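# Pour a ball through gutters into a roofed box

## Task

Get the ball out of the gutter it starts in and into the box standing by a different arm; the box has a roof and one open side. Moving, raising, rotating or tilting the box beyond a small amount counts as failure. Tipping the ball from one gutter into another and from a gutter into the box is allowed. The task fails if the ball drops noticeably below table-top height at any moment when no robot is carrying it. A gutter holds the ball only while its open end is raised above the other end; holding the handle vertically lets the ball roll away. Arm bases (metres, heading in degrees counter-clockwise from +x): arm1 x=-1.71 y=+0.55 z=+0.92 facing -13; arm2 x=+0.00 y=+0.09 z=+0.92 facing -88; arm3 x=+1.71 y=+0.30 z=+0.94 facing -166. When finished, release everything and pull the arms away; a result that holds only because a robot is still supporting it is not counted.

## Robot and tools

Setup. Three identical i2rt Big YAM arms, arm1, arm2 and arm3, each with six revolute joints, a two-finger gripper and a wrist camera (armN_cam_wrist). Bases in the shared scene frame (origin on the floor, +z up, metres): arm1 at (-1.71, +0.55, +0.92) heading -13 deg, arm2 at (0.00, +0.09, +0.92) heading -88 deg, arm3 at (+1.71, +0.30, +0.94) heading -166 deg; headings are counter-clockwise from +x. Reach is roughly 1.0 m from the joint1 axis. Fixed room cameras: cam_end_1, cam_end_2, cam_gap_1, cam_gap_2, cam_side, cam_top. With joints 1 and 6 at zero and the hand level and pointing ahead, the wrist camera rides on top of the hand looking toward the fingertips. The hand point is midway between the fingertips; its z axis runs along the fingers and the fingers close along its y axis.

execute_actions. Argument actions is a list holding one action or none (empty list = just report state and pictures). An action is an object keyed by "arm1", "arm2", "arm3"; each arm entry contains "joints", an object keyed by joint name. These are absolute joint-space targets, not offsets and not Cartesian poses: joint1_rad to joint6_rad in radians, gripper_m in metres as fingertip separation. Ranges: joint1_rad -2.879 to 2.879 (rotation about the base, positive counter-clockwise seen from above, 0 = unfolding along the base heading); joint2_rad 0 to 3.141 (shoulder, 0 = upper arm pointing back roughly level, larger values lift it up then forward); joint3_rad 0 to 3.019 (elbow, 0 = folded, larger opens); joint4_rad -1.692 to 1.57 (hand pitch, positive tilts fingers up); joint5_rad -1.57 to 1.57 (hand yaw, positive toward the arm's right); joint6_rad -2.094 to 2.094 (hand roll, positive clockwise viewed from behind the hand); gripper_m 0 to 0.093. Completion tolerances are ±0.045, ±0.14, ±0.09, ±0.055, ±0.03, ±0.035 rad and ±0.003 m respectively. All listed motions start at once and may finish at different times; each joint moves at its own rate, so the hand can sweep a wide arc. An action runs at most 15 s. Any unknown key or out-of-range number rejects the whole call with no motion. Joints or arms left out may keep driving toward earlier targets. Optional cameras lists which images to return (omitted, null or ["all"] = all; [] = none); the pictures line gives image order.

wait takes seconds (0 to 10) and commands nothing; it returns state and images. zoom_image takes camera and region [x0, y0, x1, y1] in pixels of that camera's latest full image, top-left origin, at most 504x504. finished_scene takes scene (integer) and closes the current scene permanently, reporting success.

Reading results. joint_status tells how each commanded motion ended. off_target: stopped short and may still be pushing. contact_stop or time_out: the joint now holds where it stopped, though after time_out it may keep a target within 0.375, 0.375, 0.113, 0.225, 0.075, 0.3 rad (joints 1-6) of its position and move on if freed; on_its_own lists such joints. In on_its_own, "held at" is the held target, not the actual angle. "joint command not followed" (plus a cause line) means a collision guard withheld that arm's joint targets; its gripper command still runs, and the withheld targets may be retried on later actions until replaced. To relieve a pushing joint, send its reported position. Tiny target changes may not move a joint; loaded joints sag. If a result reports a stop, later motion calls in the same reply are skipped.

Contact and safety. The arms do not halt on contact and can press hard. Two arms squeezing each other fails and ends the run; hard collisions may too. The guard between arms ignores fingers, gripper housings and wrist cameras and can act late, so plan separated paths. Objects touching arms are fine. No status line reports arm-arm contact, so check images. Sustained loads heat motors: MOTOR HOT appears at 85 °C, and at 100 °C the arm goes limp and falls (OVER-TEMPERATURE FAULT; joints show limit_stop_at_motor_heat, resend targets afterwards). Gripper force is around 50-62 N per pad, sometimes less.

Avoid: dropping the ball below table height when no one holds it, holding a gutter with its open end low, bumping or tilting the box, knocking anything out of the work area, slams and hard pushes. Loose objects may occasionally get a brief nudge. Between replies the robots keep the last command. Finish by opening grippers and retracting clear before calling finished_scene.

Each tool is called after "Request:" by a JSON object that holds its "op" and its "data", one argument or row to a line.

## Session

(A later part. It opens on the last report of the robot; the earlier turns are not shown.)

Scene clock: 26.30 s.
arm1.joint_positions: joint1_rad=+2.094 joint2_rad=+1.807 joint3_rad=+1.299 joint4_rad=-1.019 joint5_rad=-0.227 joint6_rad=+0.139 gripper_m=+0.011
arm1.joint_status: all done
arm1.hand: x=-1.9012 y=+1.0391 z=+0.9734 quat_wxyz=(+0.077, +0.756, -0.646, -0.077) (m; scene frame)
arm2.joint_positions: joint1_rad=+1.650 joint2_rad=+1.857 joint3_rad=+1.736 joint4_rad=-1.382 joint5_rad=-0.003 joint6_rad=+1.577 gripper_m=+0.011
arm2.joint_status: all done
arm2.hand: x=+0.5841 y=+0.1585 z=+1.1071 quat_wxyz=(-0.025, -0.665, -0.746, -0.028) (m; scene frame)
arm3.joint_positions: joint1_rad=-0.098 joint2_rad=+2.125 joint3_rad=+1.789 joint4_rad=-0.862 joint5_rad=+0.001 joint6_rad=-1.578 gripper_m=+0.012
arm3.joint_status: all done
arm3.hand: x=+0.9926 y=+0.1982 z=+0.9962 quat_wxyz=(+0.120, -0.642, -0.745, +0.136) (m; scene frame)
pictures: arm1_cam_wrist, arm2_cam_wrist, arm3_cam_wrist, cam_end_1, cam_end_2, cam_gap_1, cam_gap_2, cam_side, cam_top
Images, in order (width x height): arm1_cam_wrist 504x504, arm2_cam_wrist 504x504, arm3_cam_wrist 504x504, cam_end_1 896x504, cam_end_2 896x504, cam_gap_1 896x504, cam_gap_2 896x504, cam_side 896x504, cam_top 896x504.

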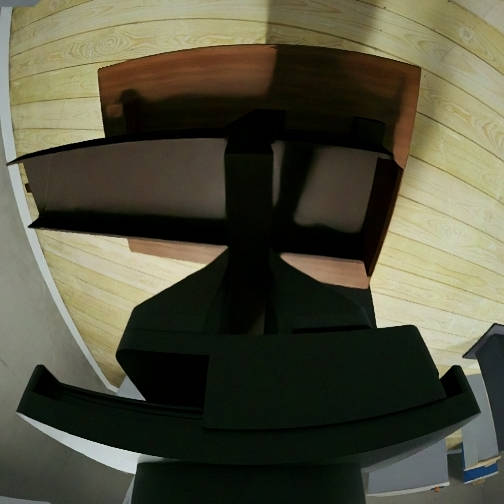

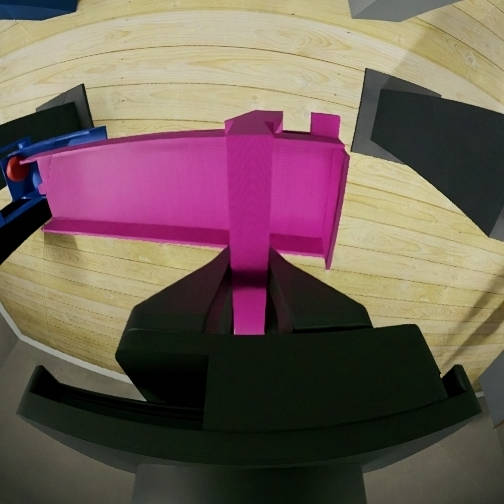

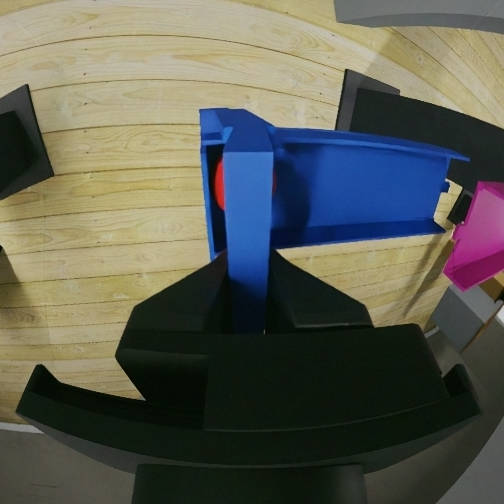

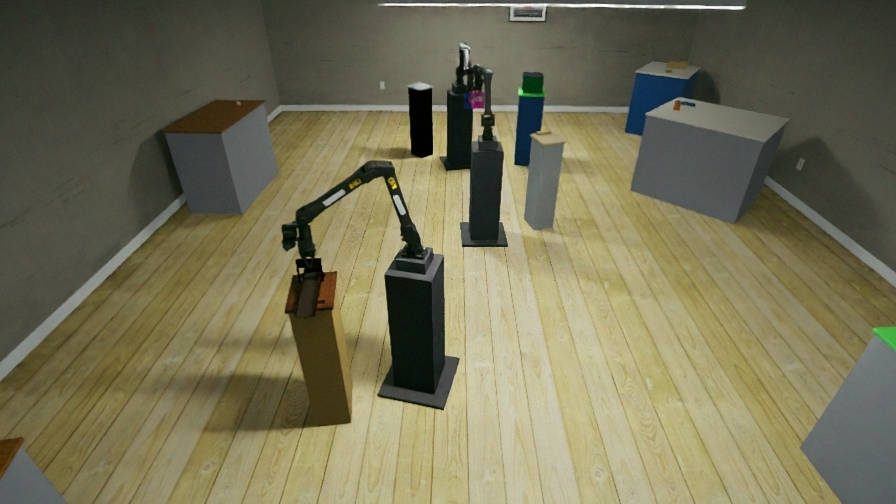

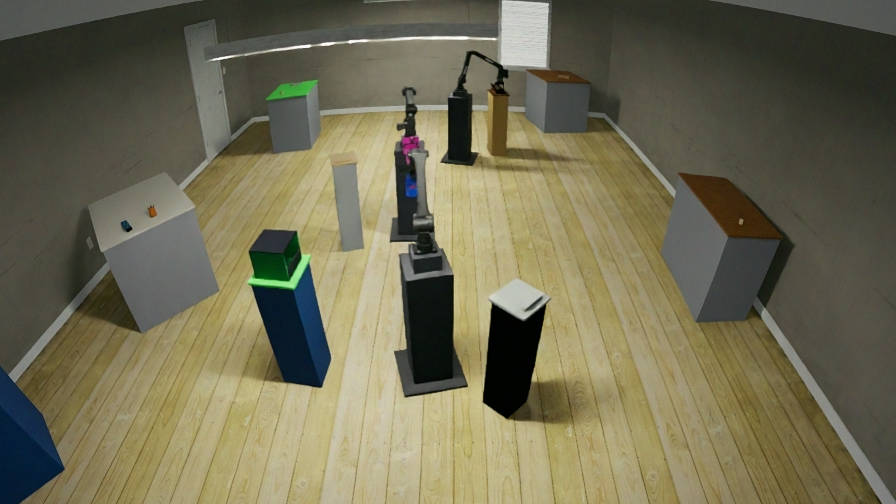

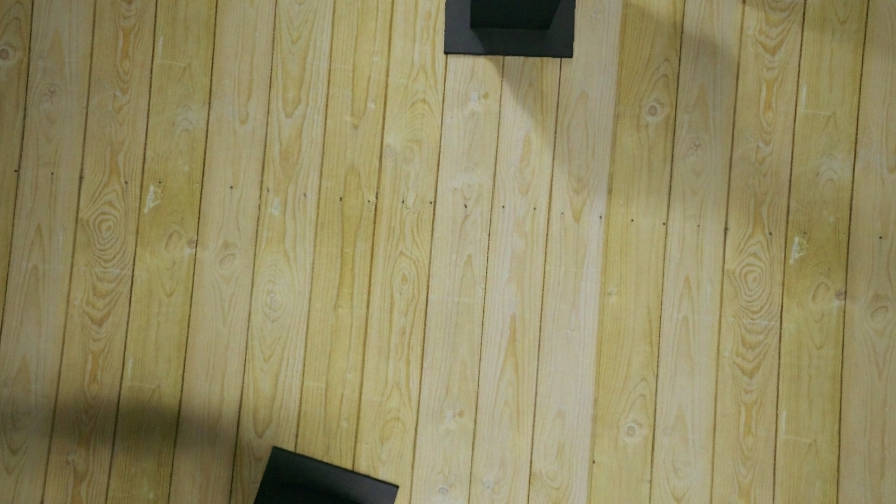

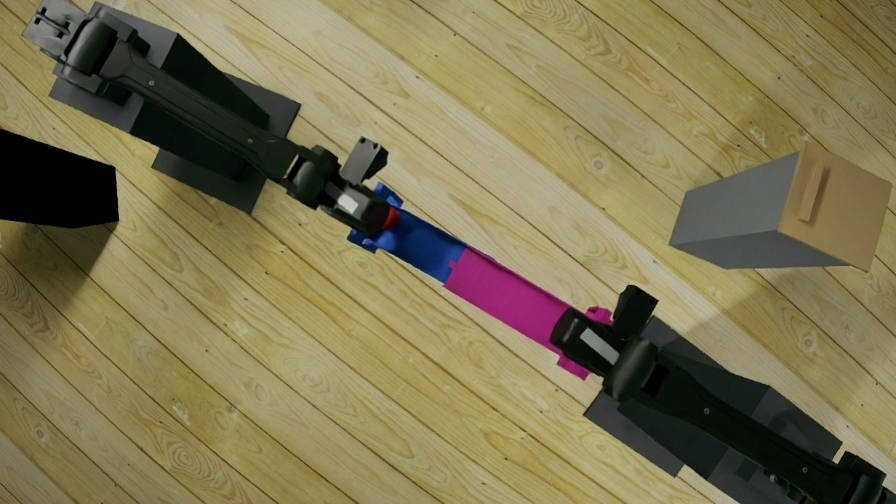

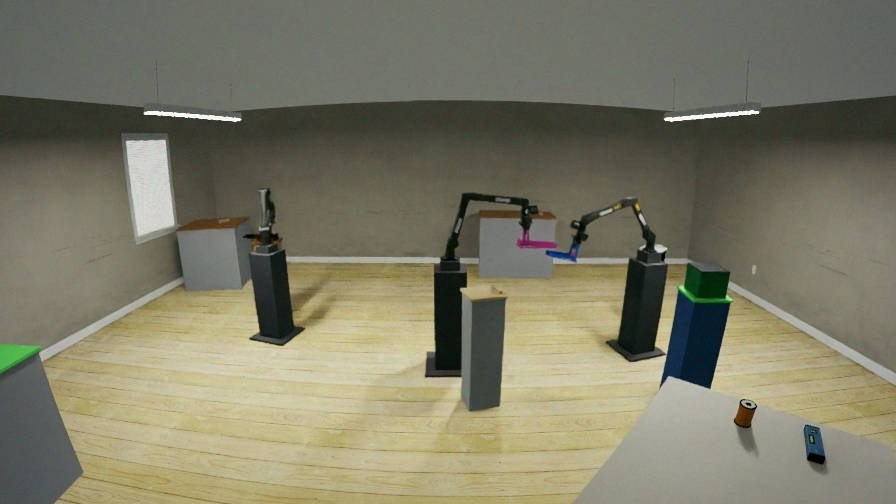

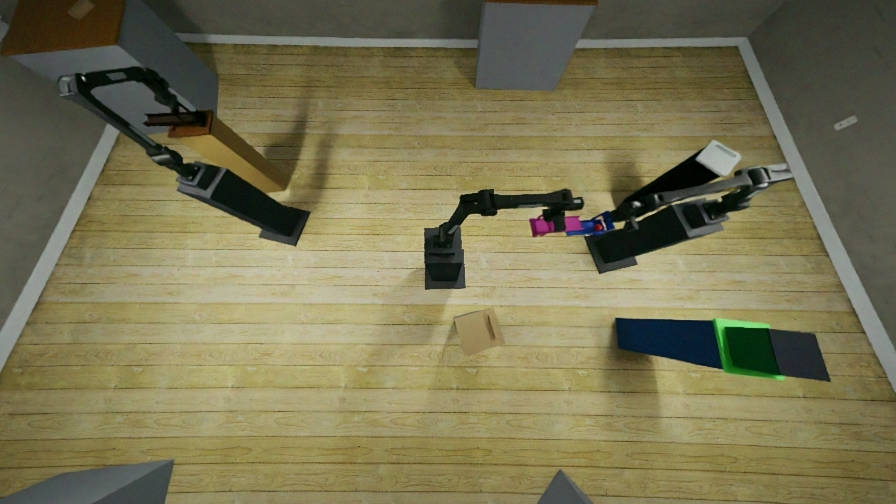

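Request:
{"op": "execute_actions", "data": {
  "actions": [
    {"arm1":{"joints":{"gripper_m":0.05}},"arm2":{"joints":{"joint1_rad":0.205,"joint2_rad":1.5,"joint4_rad":-1.10,"joint5_rad":-0.21,"joint6_rad":-0.05}},"arm3":{"joints":{"joint1_rad":1.0,"joint2_rad":1.40,"joint3_rad":0.975,"joint4_rad":-0.82}}}
  ],
  "cameras": ["arm3_cam_wrist","cam_end_2","cam_top","cam_side","arm1_cam_wrist"]
}}

Scene clock: 28.80 s.
arm1.joint_positions: joint1_rad=+2.094 joint2_rad=+1.801 joint3_rad=+1.299 joint4_rad=-1.019 joint5_rad=-0.227 joint6_rad=+0.139 gripper_m=+0.050
arm1.joint_status: all done
arm1.hand: x=-1.9014 y=+1.0395 z=+0.9764 quat_wxyz=(+0.076, +0.756, -0.645, -0.079) (m; scene frame)
arm2.joint_positions: joint1_rad=+0.196 joint2_rad=+1.517 joint3_rad=+1.777 joint4_rad=-1.107 joint5_rad=-0.205 joint6_rad=-0.046 gripper_m=+0.011
arm2.joint_status: all done
arm2.hand: x=+0.1716 y=-0.4864 z=+1.3516 quat_wxyz=(-0.336, -0.529, -0.765, +0.150) (m; scene frame)
arm3.joint_positions: joint1_rad=+1.003 joint2_rad=+1.411 joint3_rad=+0.964 joint4_rad=-0.828 joint5_rad=-0.003 joint6_rad=-1.579 gripper_m=+0.012
arm3.joint_status: all done
arm3.hand: x=+1.5701 y=-0.1213 z=+1.0530 quat_wxyz=(+0.020, -0.159, -0.977, +0.144) (m; scene frame)
pictures: arm1_cam_wrist, arm3_cam_wrist, cam_end_2, cam_side, cam_top
Images, in order (width x height): arm1_cam_wrist 504x504, arm3_cam_wrist 504x504, cam_end_2 896x504, cam_side 896x504, cam_top 896x504.

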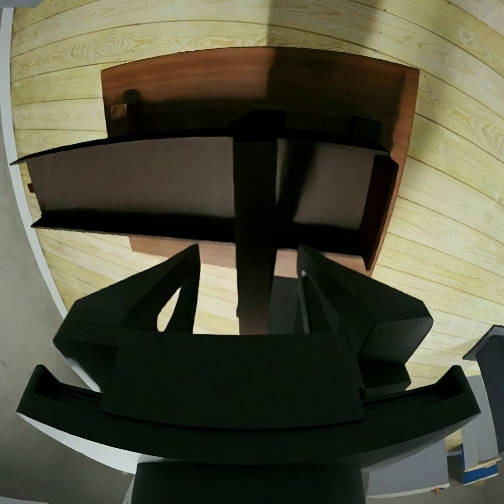

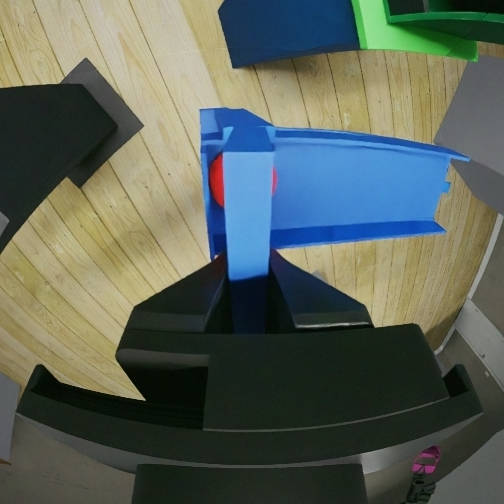

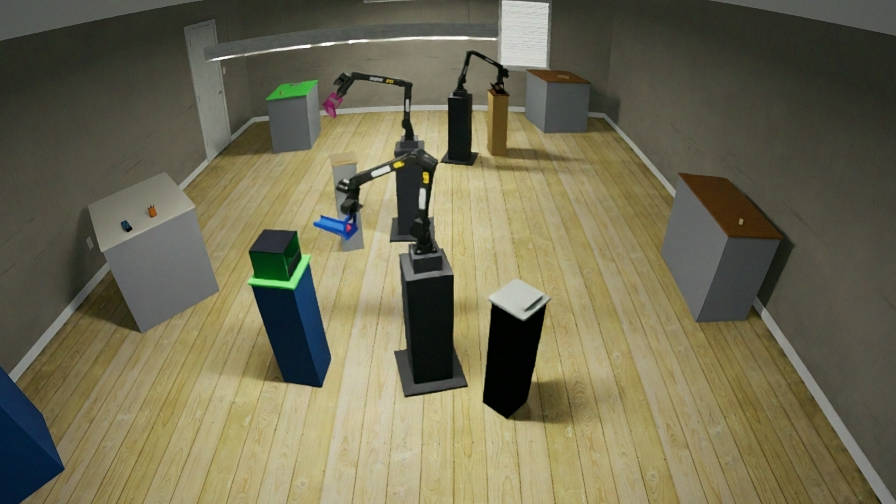

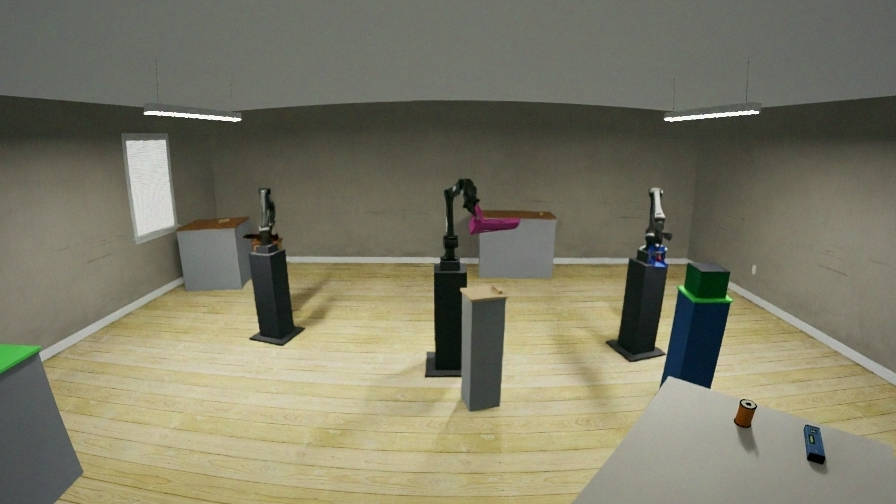

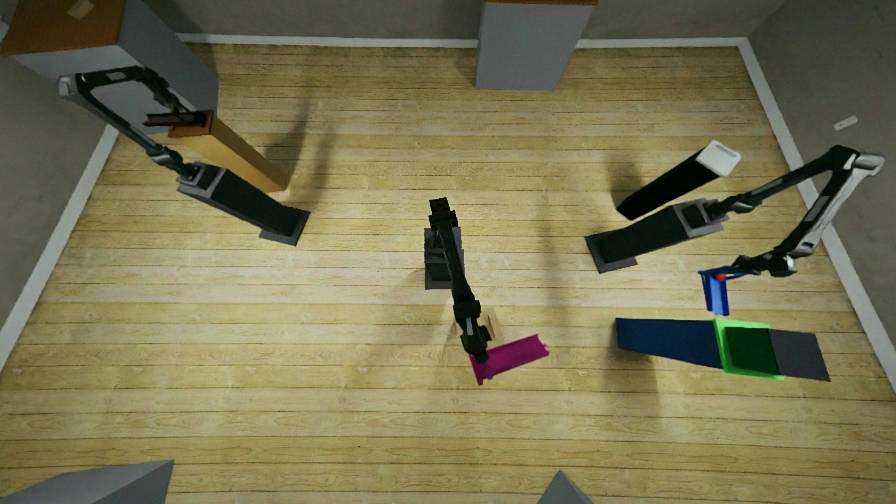

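Request:
{"op": "zoom_image", "data": {
  "camera": "arm3_cam_wrist",
  "region": [300, 0, 504, 250]
}}

Request:
{"op": "zoom_image", "data": {
  "camera": "cam_top",
  "region": [680, 250, 850, 390]
}}

Request:
{"op": "zoom_image", "data": {
  "camera": "cam_end_2",
  "region": [235, 170, 385, 300]
}}

Region (300, 0, 504, 250) of arm3_cam_wrist's 504x504 image, scaled by 2.016, with more detail than that image has; it fills the left 411 columns of this view, and the rest is white.

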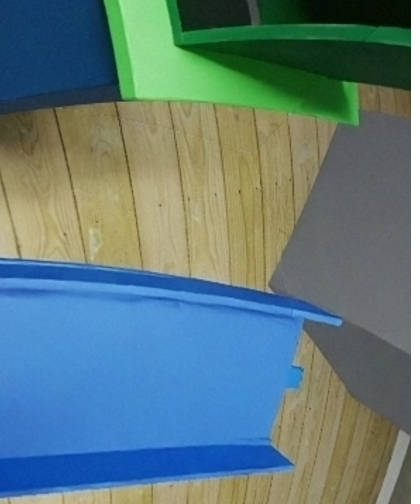

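Region (680, 250, 850, 390) of cam_top's 896x504 image, scaled by 2.965, with more detail than that image has; it fills the top 415 rows of this view, and the rest is white.

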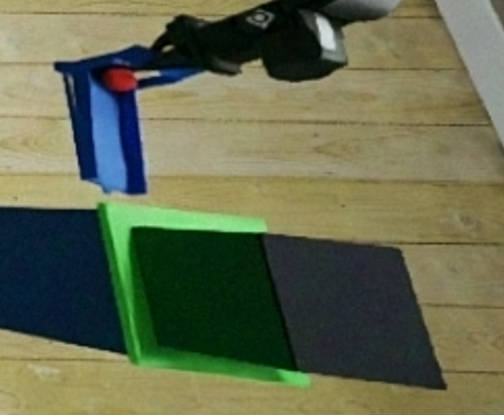

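Region (235, 170, 385, 300) of cam_end_2's 896x504 image, scaled by 3.360, with more detail than that image has; it fills the top 437 rows of this view, and the rest is white.

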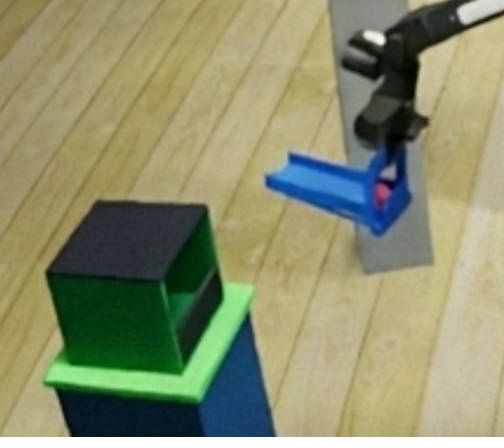

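Request:
{"op": "execute_actions", "data": {
  "actions": [
    {"arm1":{"joints":{"joint2_rad":1.45}},"arm2":{"joints":{"joint1_rad":0.21,"joint2_rad":1.86,"joint3_rad":1.51}},"arm3":{"joints":{"joint1_rad":1.42}}}
  ],
  "cameras": ["arm3_cam_wrist","cam_end_2","cam_top","cam_side","arm2_cam_wrist","cam_end_1"]
}}

Scene clock: 30.93 s.
arm1.joint_positions: joint1_rad=+2.094 joint2_rad=+1.439 joint3_rad=+1.299 joint4_rad=-1.019 joint5_rad=-0.228 joint6_rad=+0.139 gripper_m=+0.050
arm1.joint_status: all done
arm1.hand: x=-1.9018 y=+1.0318 z=+1.1579 quat_wxyz=(-0.022, +0.754, -0.615, -0.228) (m; scene frame)
arm2.joint_positions: joint1_rad=+0.199 joint2_rad=+1.870 joint3_rad=+1.472 joint4_rad=-1.104 joint5_rad=-0.206 joint6_rad=-0.047 gripper_m=+0.011
arm2.joint_status: all done
arm2.hand: x=+0.1685 y=-0.4556 z=+1.0057 quat_wxyz=(-0.095, -0.591, -0.799, -0.058) (m; scene frame)
arm3.joint_positions: joint1_rad=+1.427 joint2_rad=+1.411 joint3_rad=+0.964 joint4_rad=-0.828 joint5_rad=-0.003 joint6_rad=-1.579 gripper_m=+0.012
arm3.joint_status: all done
arm3.hand: x=+1.7561 y=-0.1432 z=+1.0543 quat_wxyz=(-0.011, +0.051, -0.988, +0.146) (m; scene frame)
pictures: arm2_cam_wrist, arm3_cam_wrist, cam_end_1, cam_end_2, cam_side, cam_top
Images, in order (width x height): arm2_cam_wrist 504x504, arm3_cam_wrist 504x504, cam_end_1 896x504, cam_end_2 896x504, cam_side 896x504, cam_top 896x504.

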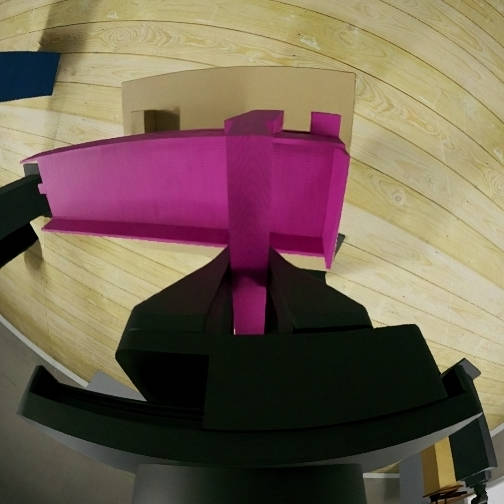

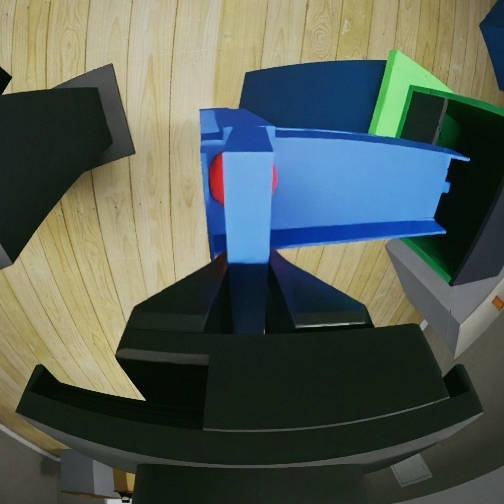

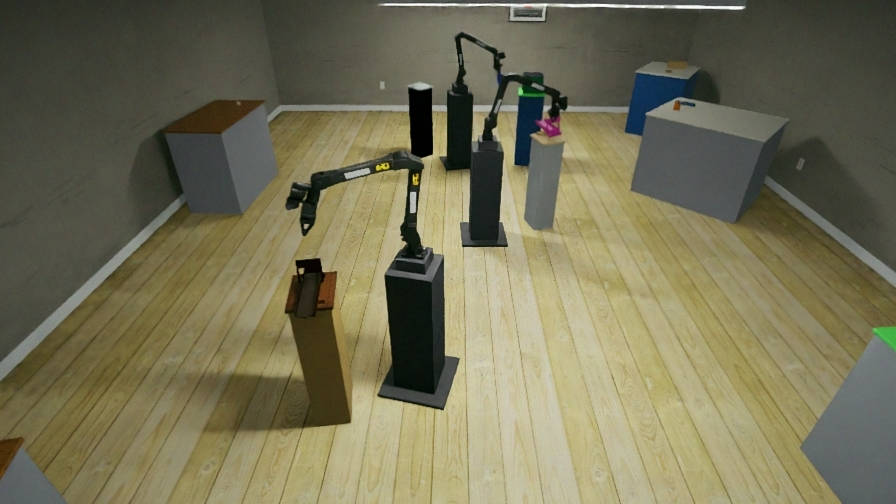

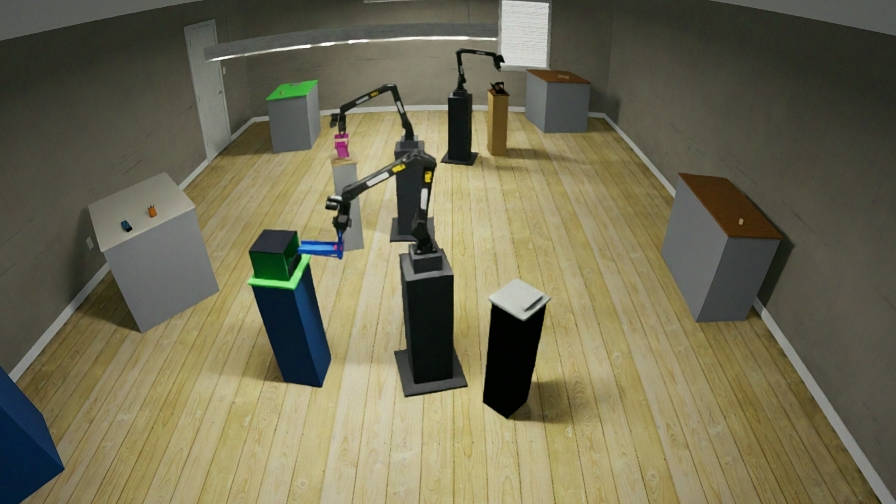

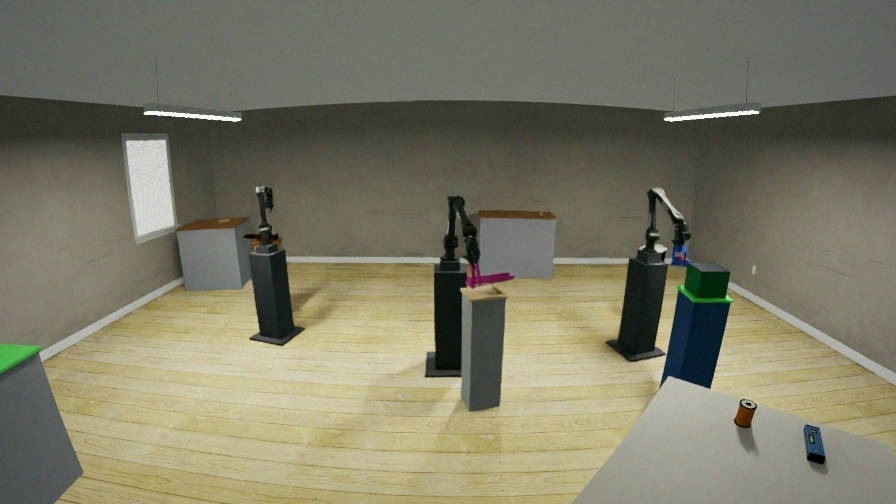

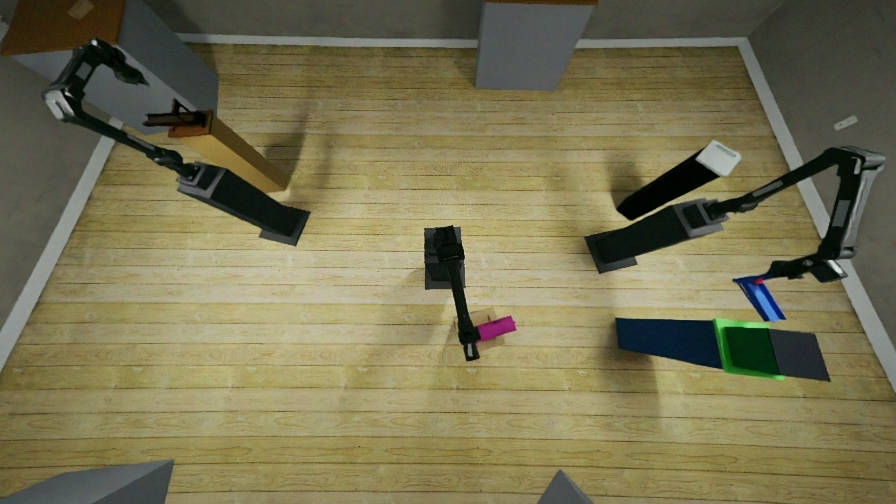

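Request:
{"op": "zoom_image", "data": {
  "camera": "cam_end_2",
  "region": [240, 190, 360, 300]
}}

Request:
{"op": "zoom_image", "data": {
  "camera": "arm3_cam_wrist",
  "region": [340, 40, 504, 300]
}}

Request:
{"op": "zoom_image", "data": {
  "camera": "cam_top",
  "region": [700, 260, 850, 390]
}}

Request:
{"op": "zoom_image", "data": {
  "camera": "cam_end_1",
  "region": [480, 40, 570, 110]
}}

Region (240, 190, 360, 300) of cam_end_2's 896x504 image, scaled by 4.200, with more detail than that image has; it fills the top 462 rows of this view, and the rest is white.

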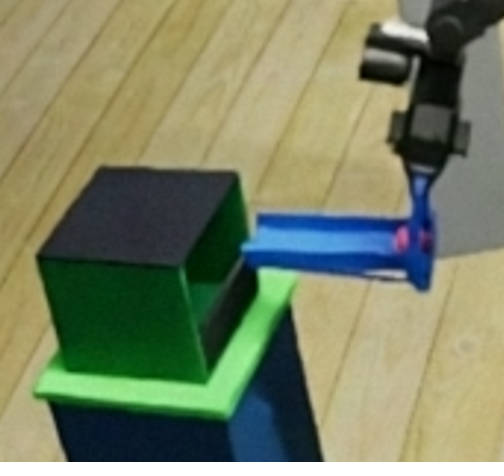

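Region (340, 40, 504, 300) of arm3_cam_wrist's 504x504 image, scaled by 1.938, with more detail than that image has; it fills the left 318 columns of this view, and the rest is white.

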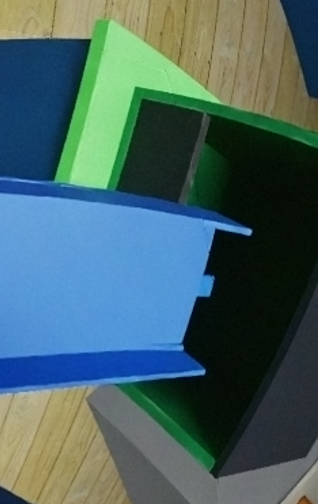

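Region (700, 260, 850, 390) of cam_top's 896x504 image, scaled by 3.360, with more detail than that image has; it fills the top 437 rows of this view, and the rest is white.

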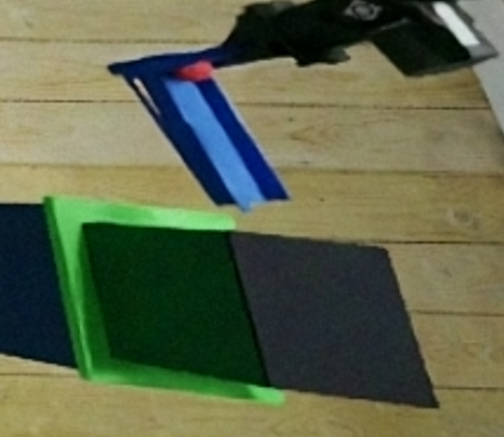

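Region (480, 40, 570, 110) of cam_end_1's 896x504 image, scaled by 5.600, with more detail than that image has.

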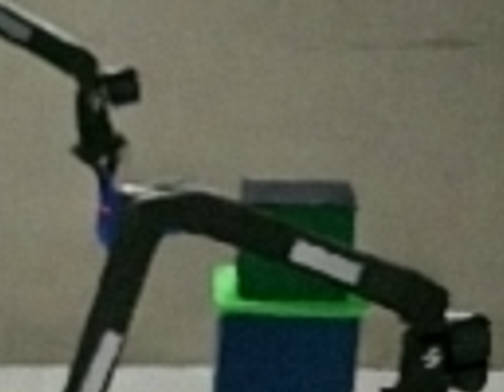

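Request:
{"op": "execute_actions", "data": {
  "actions": [
    {"arm2":{"joints":{"joint2_rad":1.938}},"arm3":{"joints":{"joint2_rad":1.56,"joint3_rad":1.22,"joint4_rad":-0.895}}}
  ],
  "cameras": ["arm3_cam_wrist","cam_end_2","cam_top","arm2_cam_wrist","cam_end_1"]
}}

Request:
{"op": "zoom_image", "data": {
  "camera": "cam_end_2",
  "region": [240, 190, 360, 300]
}}

Request:
{"op": "zoom_image", "data": {
  "camera": "cam_top",
  "region": [700, 260, 850, 390]
}}

Scene clock: 33.87 s.
arm1.joint_positions: joint1_rad=+2.094 joint2_rad=+1.439 joint3_rad=+1.299 joint4_rad=-1.019 joint5_rad=-0.228 joint6_rad=+0.139 gripper_m=+0.050
arm1.joint_status: not commanded
arm1.hand: x=-1.9018 y=+1.0318 z=+1.1579 quat_wxyz=(-0.022, +0.754, -0.615, -0.228) (m; scene frame)
arm2.joint_positions: joint1_rad=+0.199 joint2_rad=+1.944 joint3_rad=+1.472 joint4_rad=-1.104 joint5_rad=-0.206 joint6_rad=-0.047 gripper_m=+0.011
arm2.joint_status: all done
arm2.hand: x=+0.1675 y=-0.4508 z=+0.9653 quat_wxyz=(-0.067, -0.595, -0.797, -0.082) (m; scene frame)
arm3.joint_positions: joint1_rad=+1.427 joint2_rad=+1.578 joint3_rad=+1.156 joint4_rad=-0.896 joint5_rad=-0.003 joint6_rad=-1.579 gripper_m=+0.012
arm3.joint_status: all done
arm3.hand: x=+1.7616 y=-0.2004 z=+1.0532 quat_wxyz=(-0.010, +0.051, -0.991, +0.124) (m; scene frame)
pictures: arm2_cam_wrist, arm3_cam_wrist, cam_end_1, cam_end_2, cam_top
Images, in order (width x height): arm2_cam_wrist 504x504, arm3_cam_wrist 504x504, cam_end_1 896x504, cam_end_2 896x504, cam_top 896x504.

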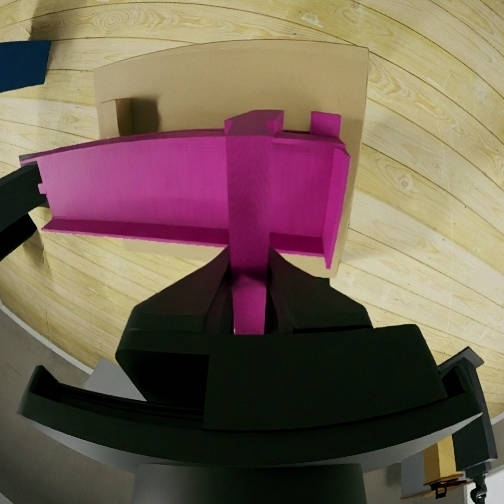

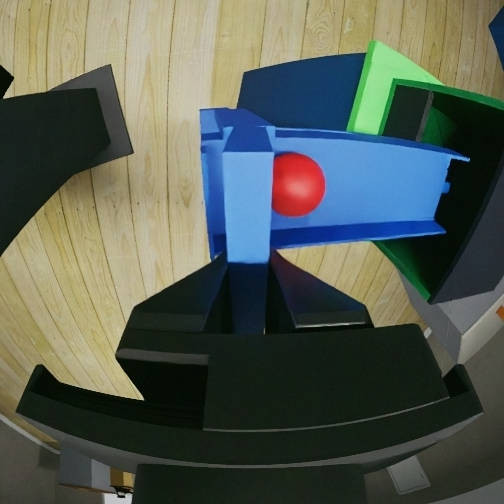

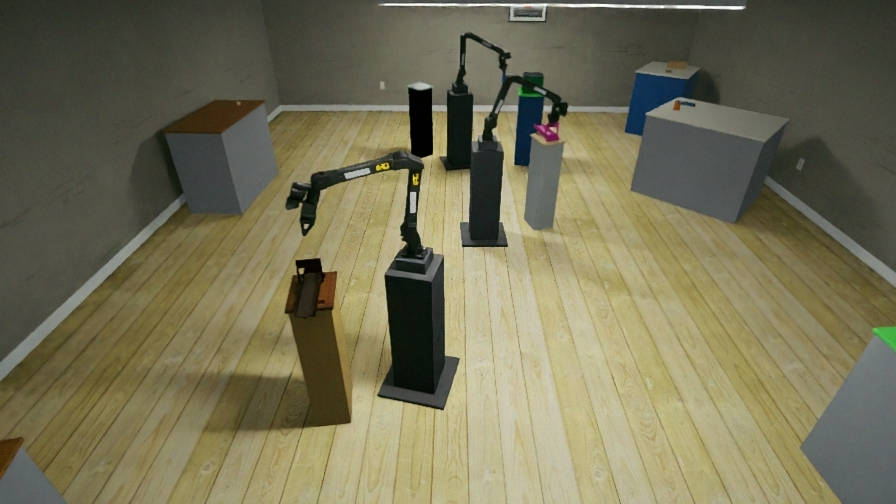

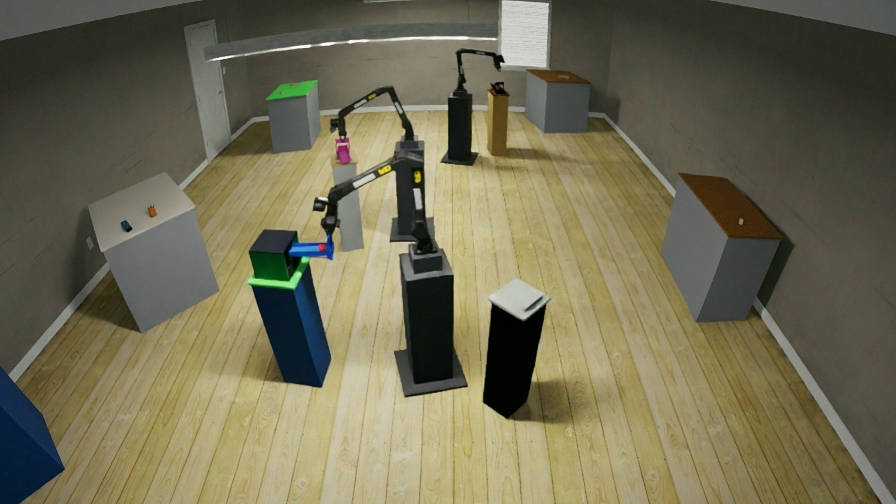

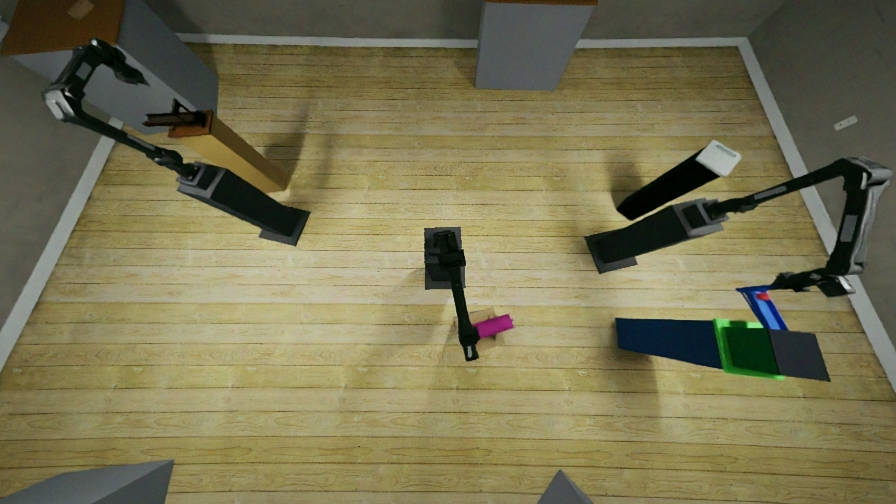

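Region (240, 190, 360, 300) of cam_end_2's 896x504 image, scaled by 4.200, with more detail than that image has; it fills the top 462 rows of this view, and the rest is white.

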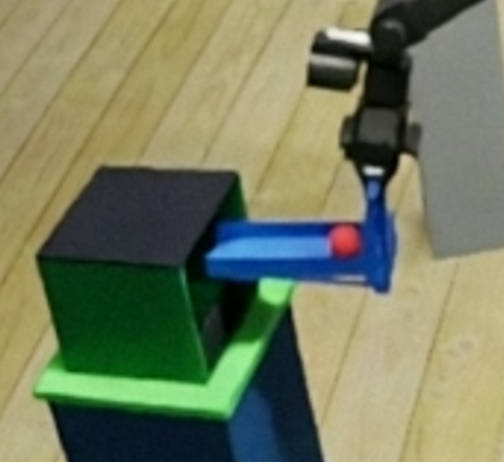

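Region (700, 260, 850, 390) of cam_top's 896x504 image, scaled by 3.360, with more detail than that image has; it fills the top 437 rows of this view, and the rest is white.

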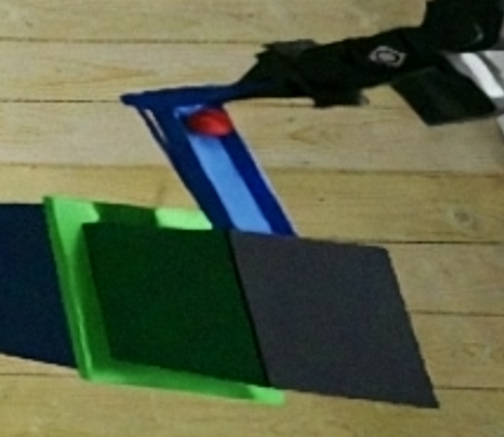

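Request:
{"op": "execute_actions", "data": {
  "actions": [],
  "cameras": ["arm3_cam_wrist"]
}}

Scene clock: 33.90 s.
arm1.joint_positions: joint1_rad=+2.094 joint2_rad=+1.439 joint3_rad=+1.299 joint4_rad=-1.019 joint5_rad=-0.228 joint6_rad=+0.139 gripper_m=+0.050
arm1.joint_status: not commanded
arm1.hand: x=-1.9018 y=+1.0318 z=+1.1579 quat_wxyz=(-0.022, +0.754, -0.615, -0.228) (m; scene frame)
arm2.joint_positions: joint1_rad=+0.199 joint2_rad=+1.944 joint3_rad=+1.472 joint4_rad=-1.104 joint5_rad=-0.206 joint6_rad=-0.047 gripper_m=+0.011
arm2.joint_status: all done
arm2.hand: x=+0.1675 y=-0.4508 z=+0.9653 quat_wxyz=(-0.067, -0.595, -0.797, -0.082) (m; scene frame)
arm3.joint_positions: joint1_rad=+1.427 joint2_rad=+1.578 joint3_rad=+1.156 joint4_rad=-0.896 joint5_rad=-0.003 joint6_rad=-1.579 gripper_m=+0.012
arm3.joint_status: all done
arm3.hand: x=+1.7616 y=-0.2004 z=+1.0532 quat_wxyz=(-0.010, +0.051, -0.991, +0.124) (m; scene frame)
pictures: arm3_cam_wrist
Images, in order (width x height): arm3_cam_wrist 504x504.

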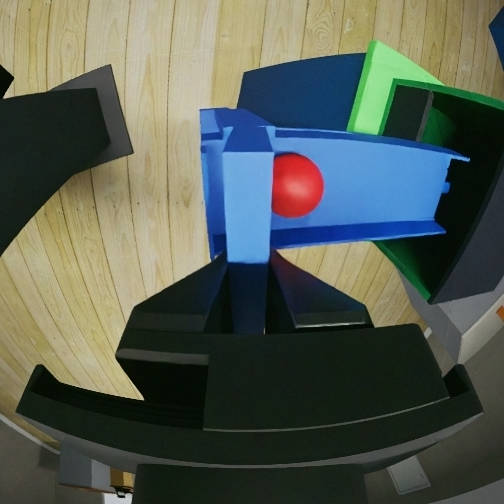

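Request:
{"op": "execute_actions", "data": {
  "actions": [
    {"arm2":{"joints":{"gripper_m":0.05}},"arm3":{"joints":{"joint2_rad":1.70,"joint3_rad":1.416,"joint4_rad":-0.93}}}
  ],
  "cameras": ["arm3_cam_wrist","cam_end_2","cam_top","arm2_cam_wrist"]
}}

Request:
{"op": "zoom_image", "data": {
  "camera": "cam_end_2",
  "region": [240, 190, 360, 300]
}}

Scene clock: 35.27 s.
arm1.joint_positions: joint1_rad=+2.094 joint2_rad=+1.439 joint3_rad=+1.299 joint4_rad=-1.019 joint5_rad=-0.228 joint6_rad=+0.139 gripper_m=+0.050
arm1.joint_status: not commanded
arm1.hand: x=-1.9018 y=+1.0318 z=+1.1579 quat_wxyz=(-0.022, +0.754, -0.615, -0.228) (m; scene frame)
arm2.joint_positions: joint1_rad=+0.199 joint2_rad=+1.944 joint3_rad=+1.472 joint4_rad=-1.104 joint5_rad=-0.206 joint6_rad=-0.047 gripper_m=+0.050
arm2.joint_status: all done
arm2.hand: x=+0.1676 y=-0.4508 z=+0.9653 quat_wxyz=(-0.067, -0.595, -0.797, -0.082) (m; scene frame)
arm3.joint_positions: joint1_rad=+1.427 joint2_rad=+1.713 joint3_rad=+1.340 joint4_rad=-0.933 joint5_rad=-0.003 joint6_rad=-1.579 gripper_m=+0.012
arm3.joint_status: all done
arm3.hand: x=+1.7673 y=-0.2609 z=+1.0584 quat_wxyz=(-0.011, +0.051, -0.990, +0.131) (m; scene frame)
pictures: arm2_cam_wrist, arm3_cam_wrist, cam_end_2, cam_top
Images, in order (width x height): arm2_cam_wrist 504x504, arm3_cam_wrist 504x504, cam_end_2 896x504, cam_top 896x504.

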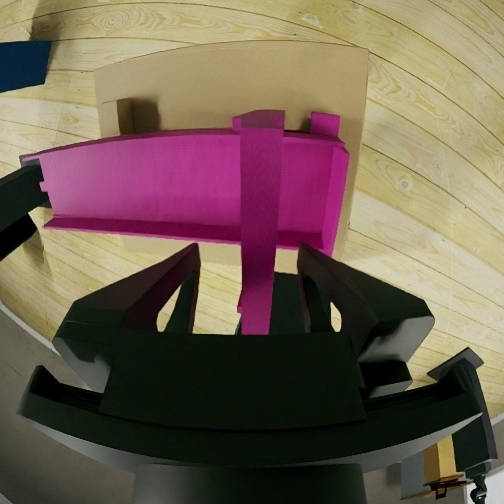

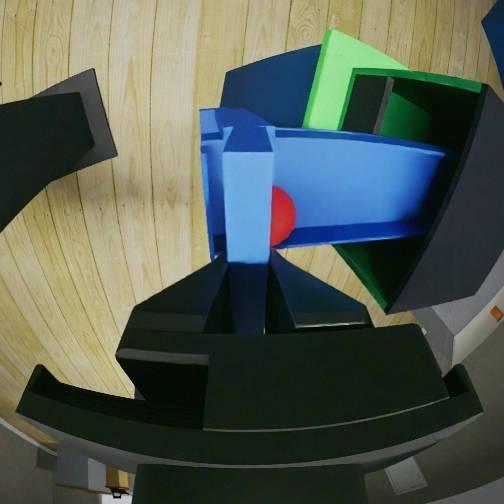

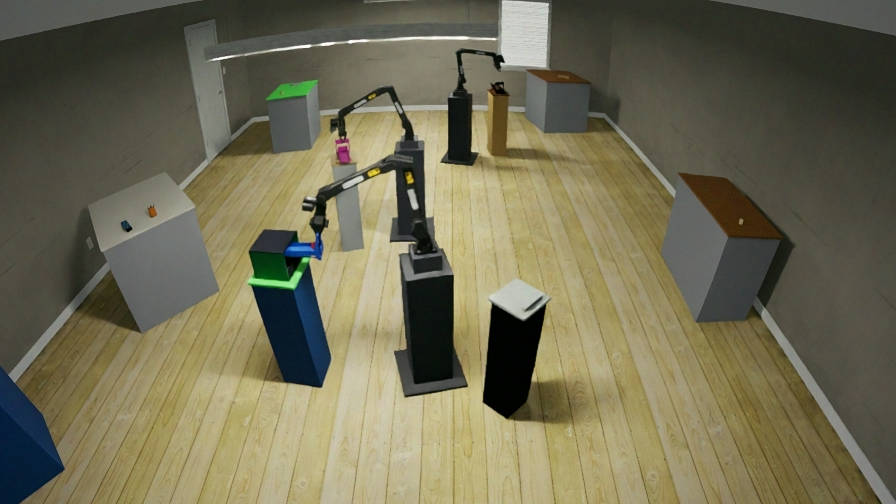

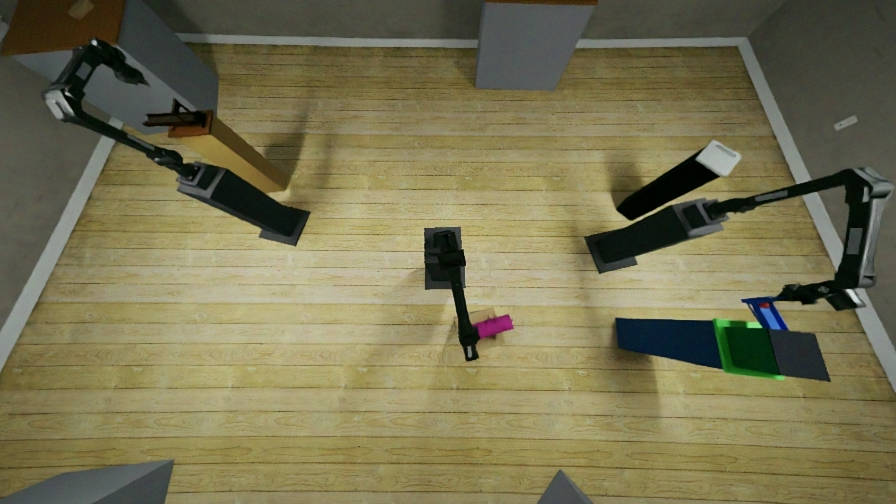

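Region (240, 190, 360, 300) of cam_end_2's 896x504 image, scaled by 4.200, with more detail than that image has; it fills the top 462 rows of this view, and the rest is white.

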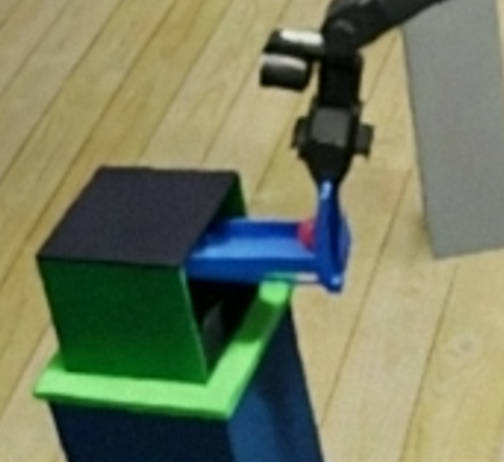

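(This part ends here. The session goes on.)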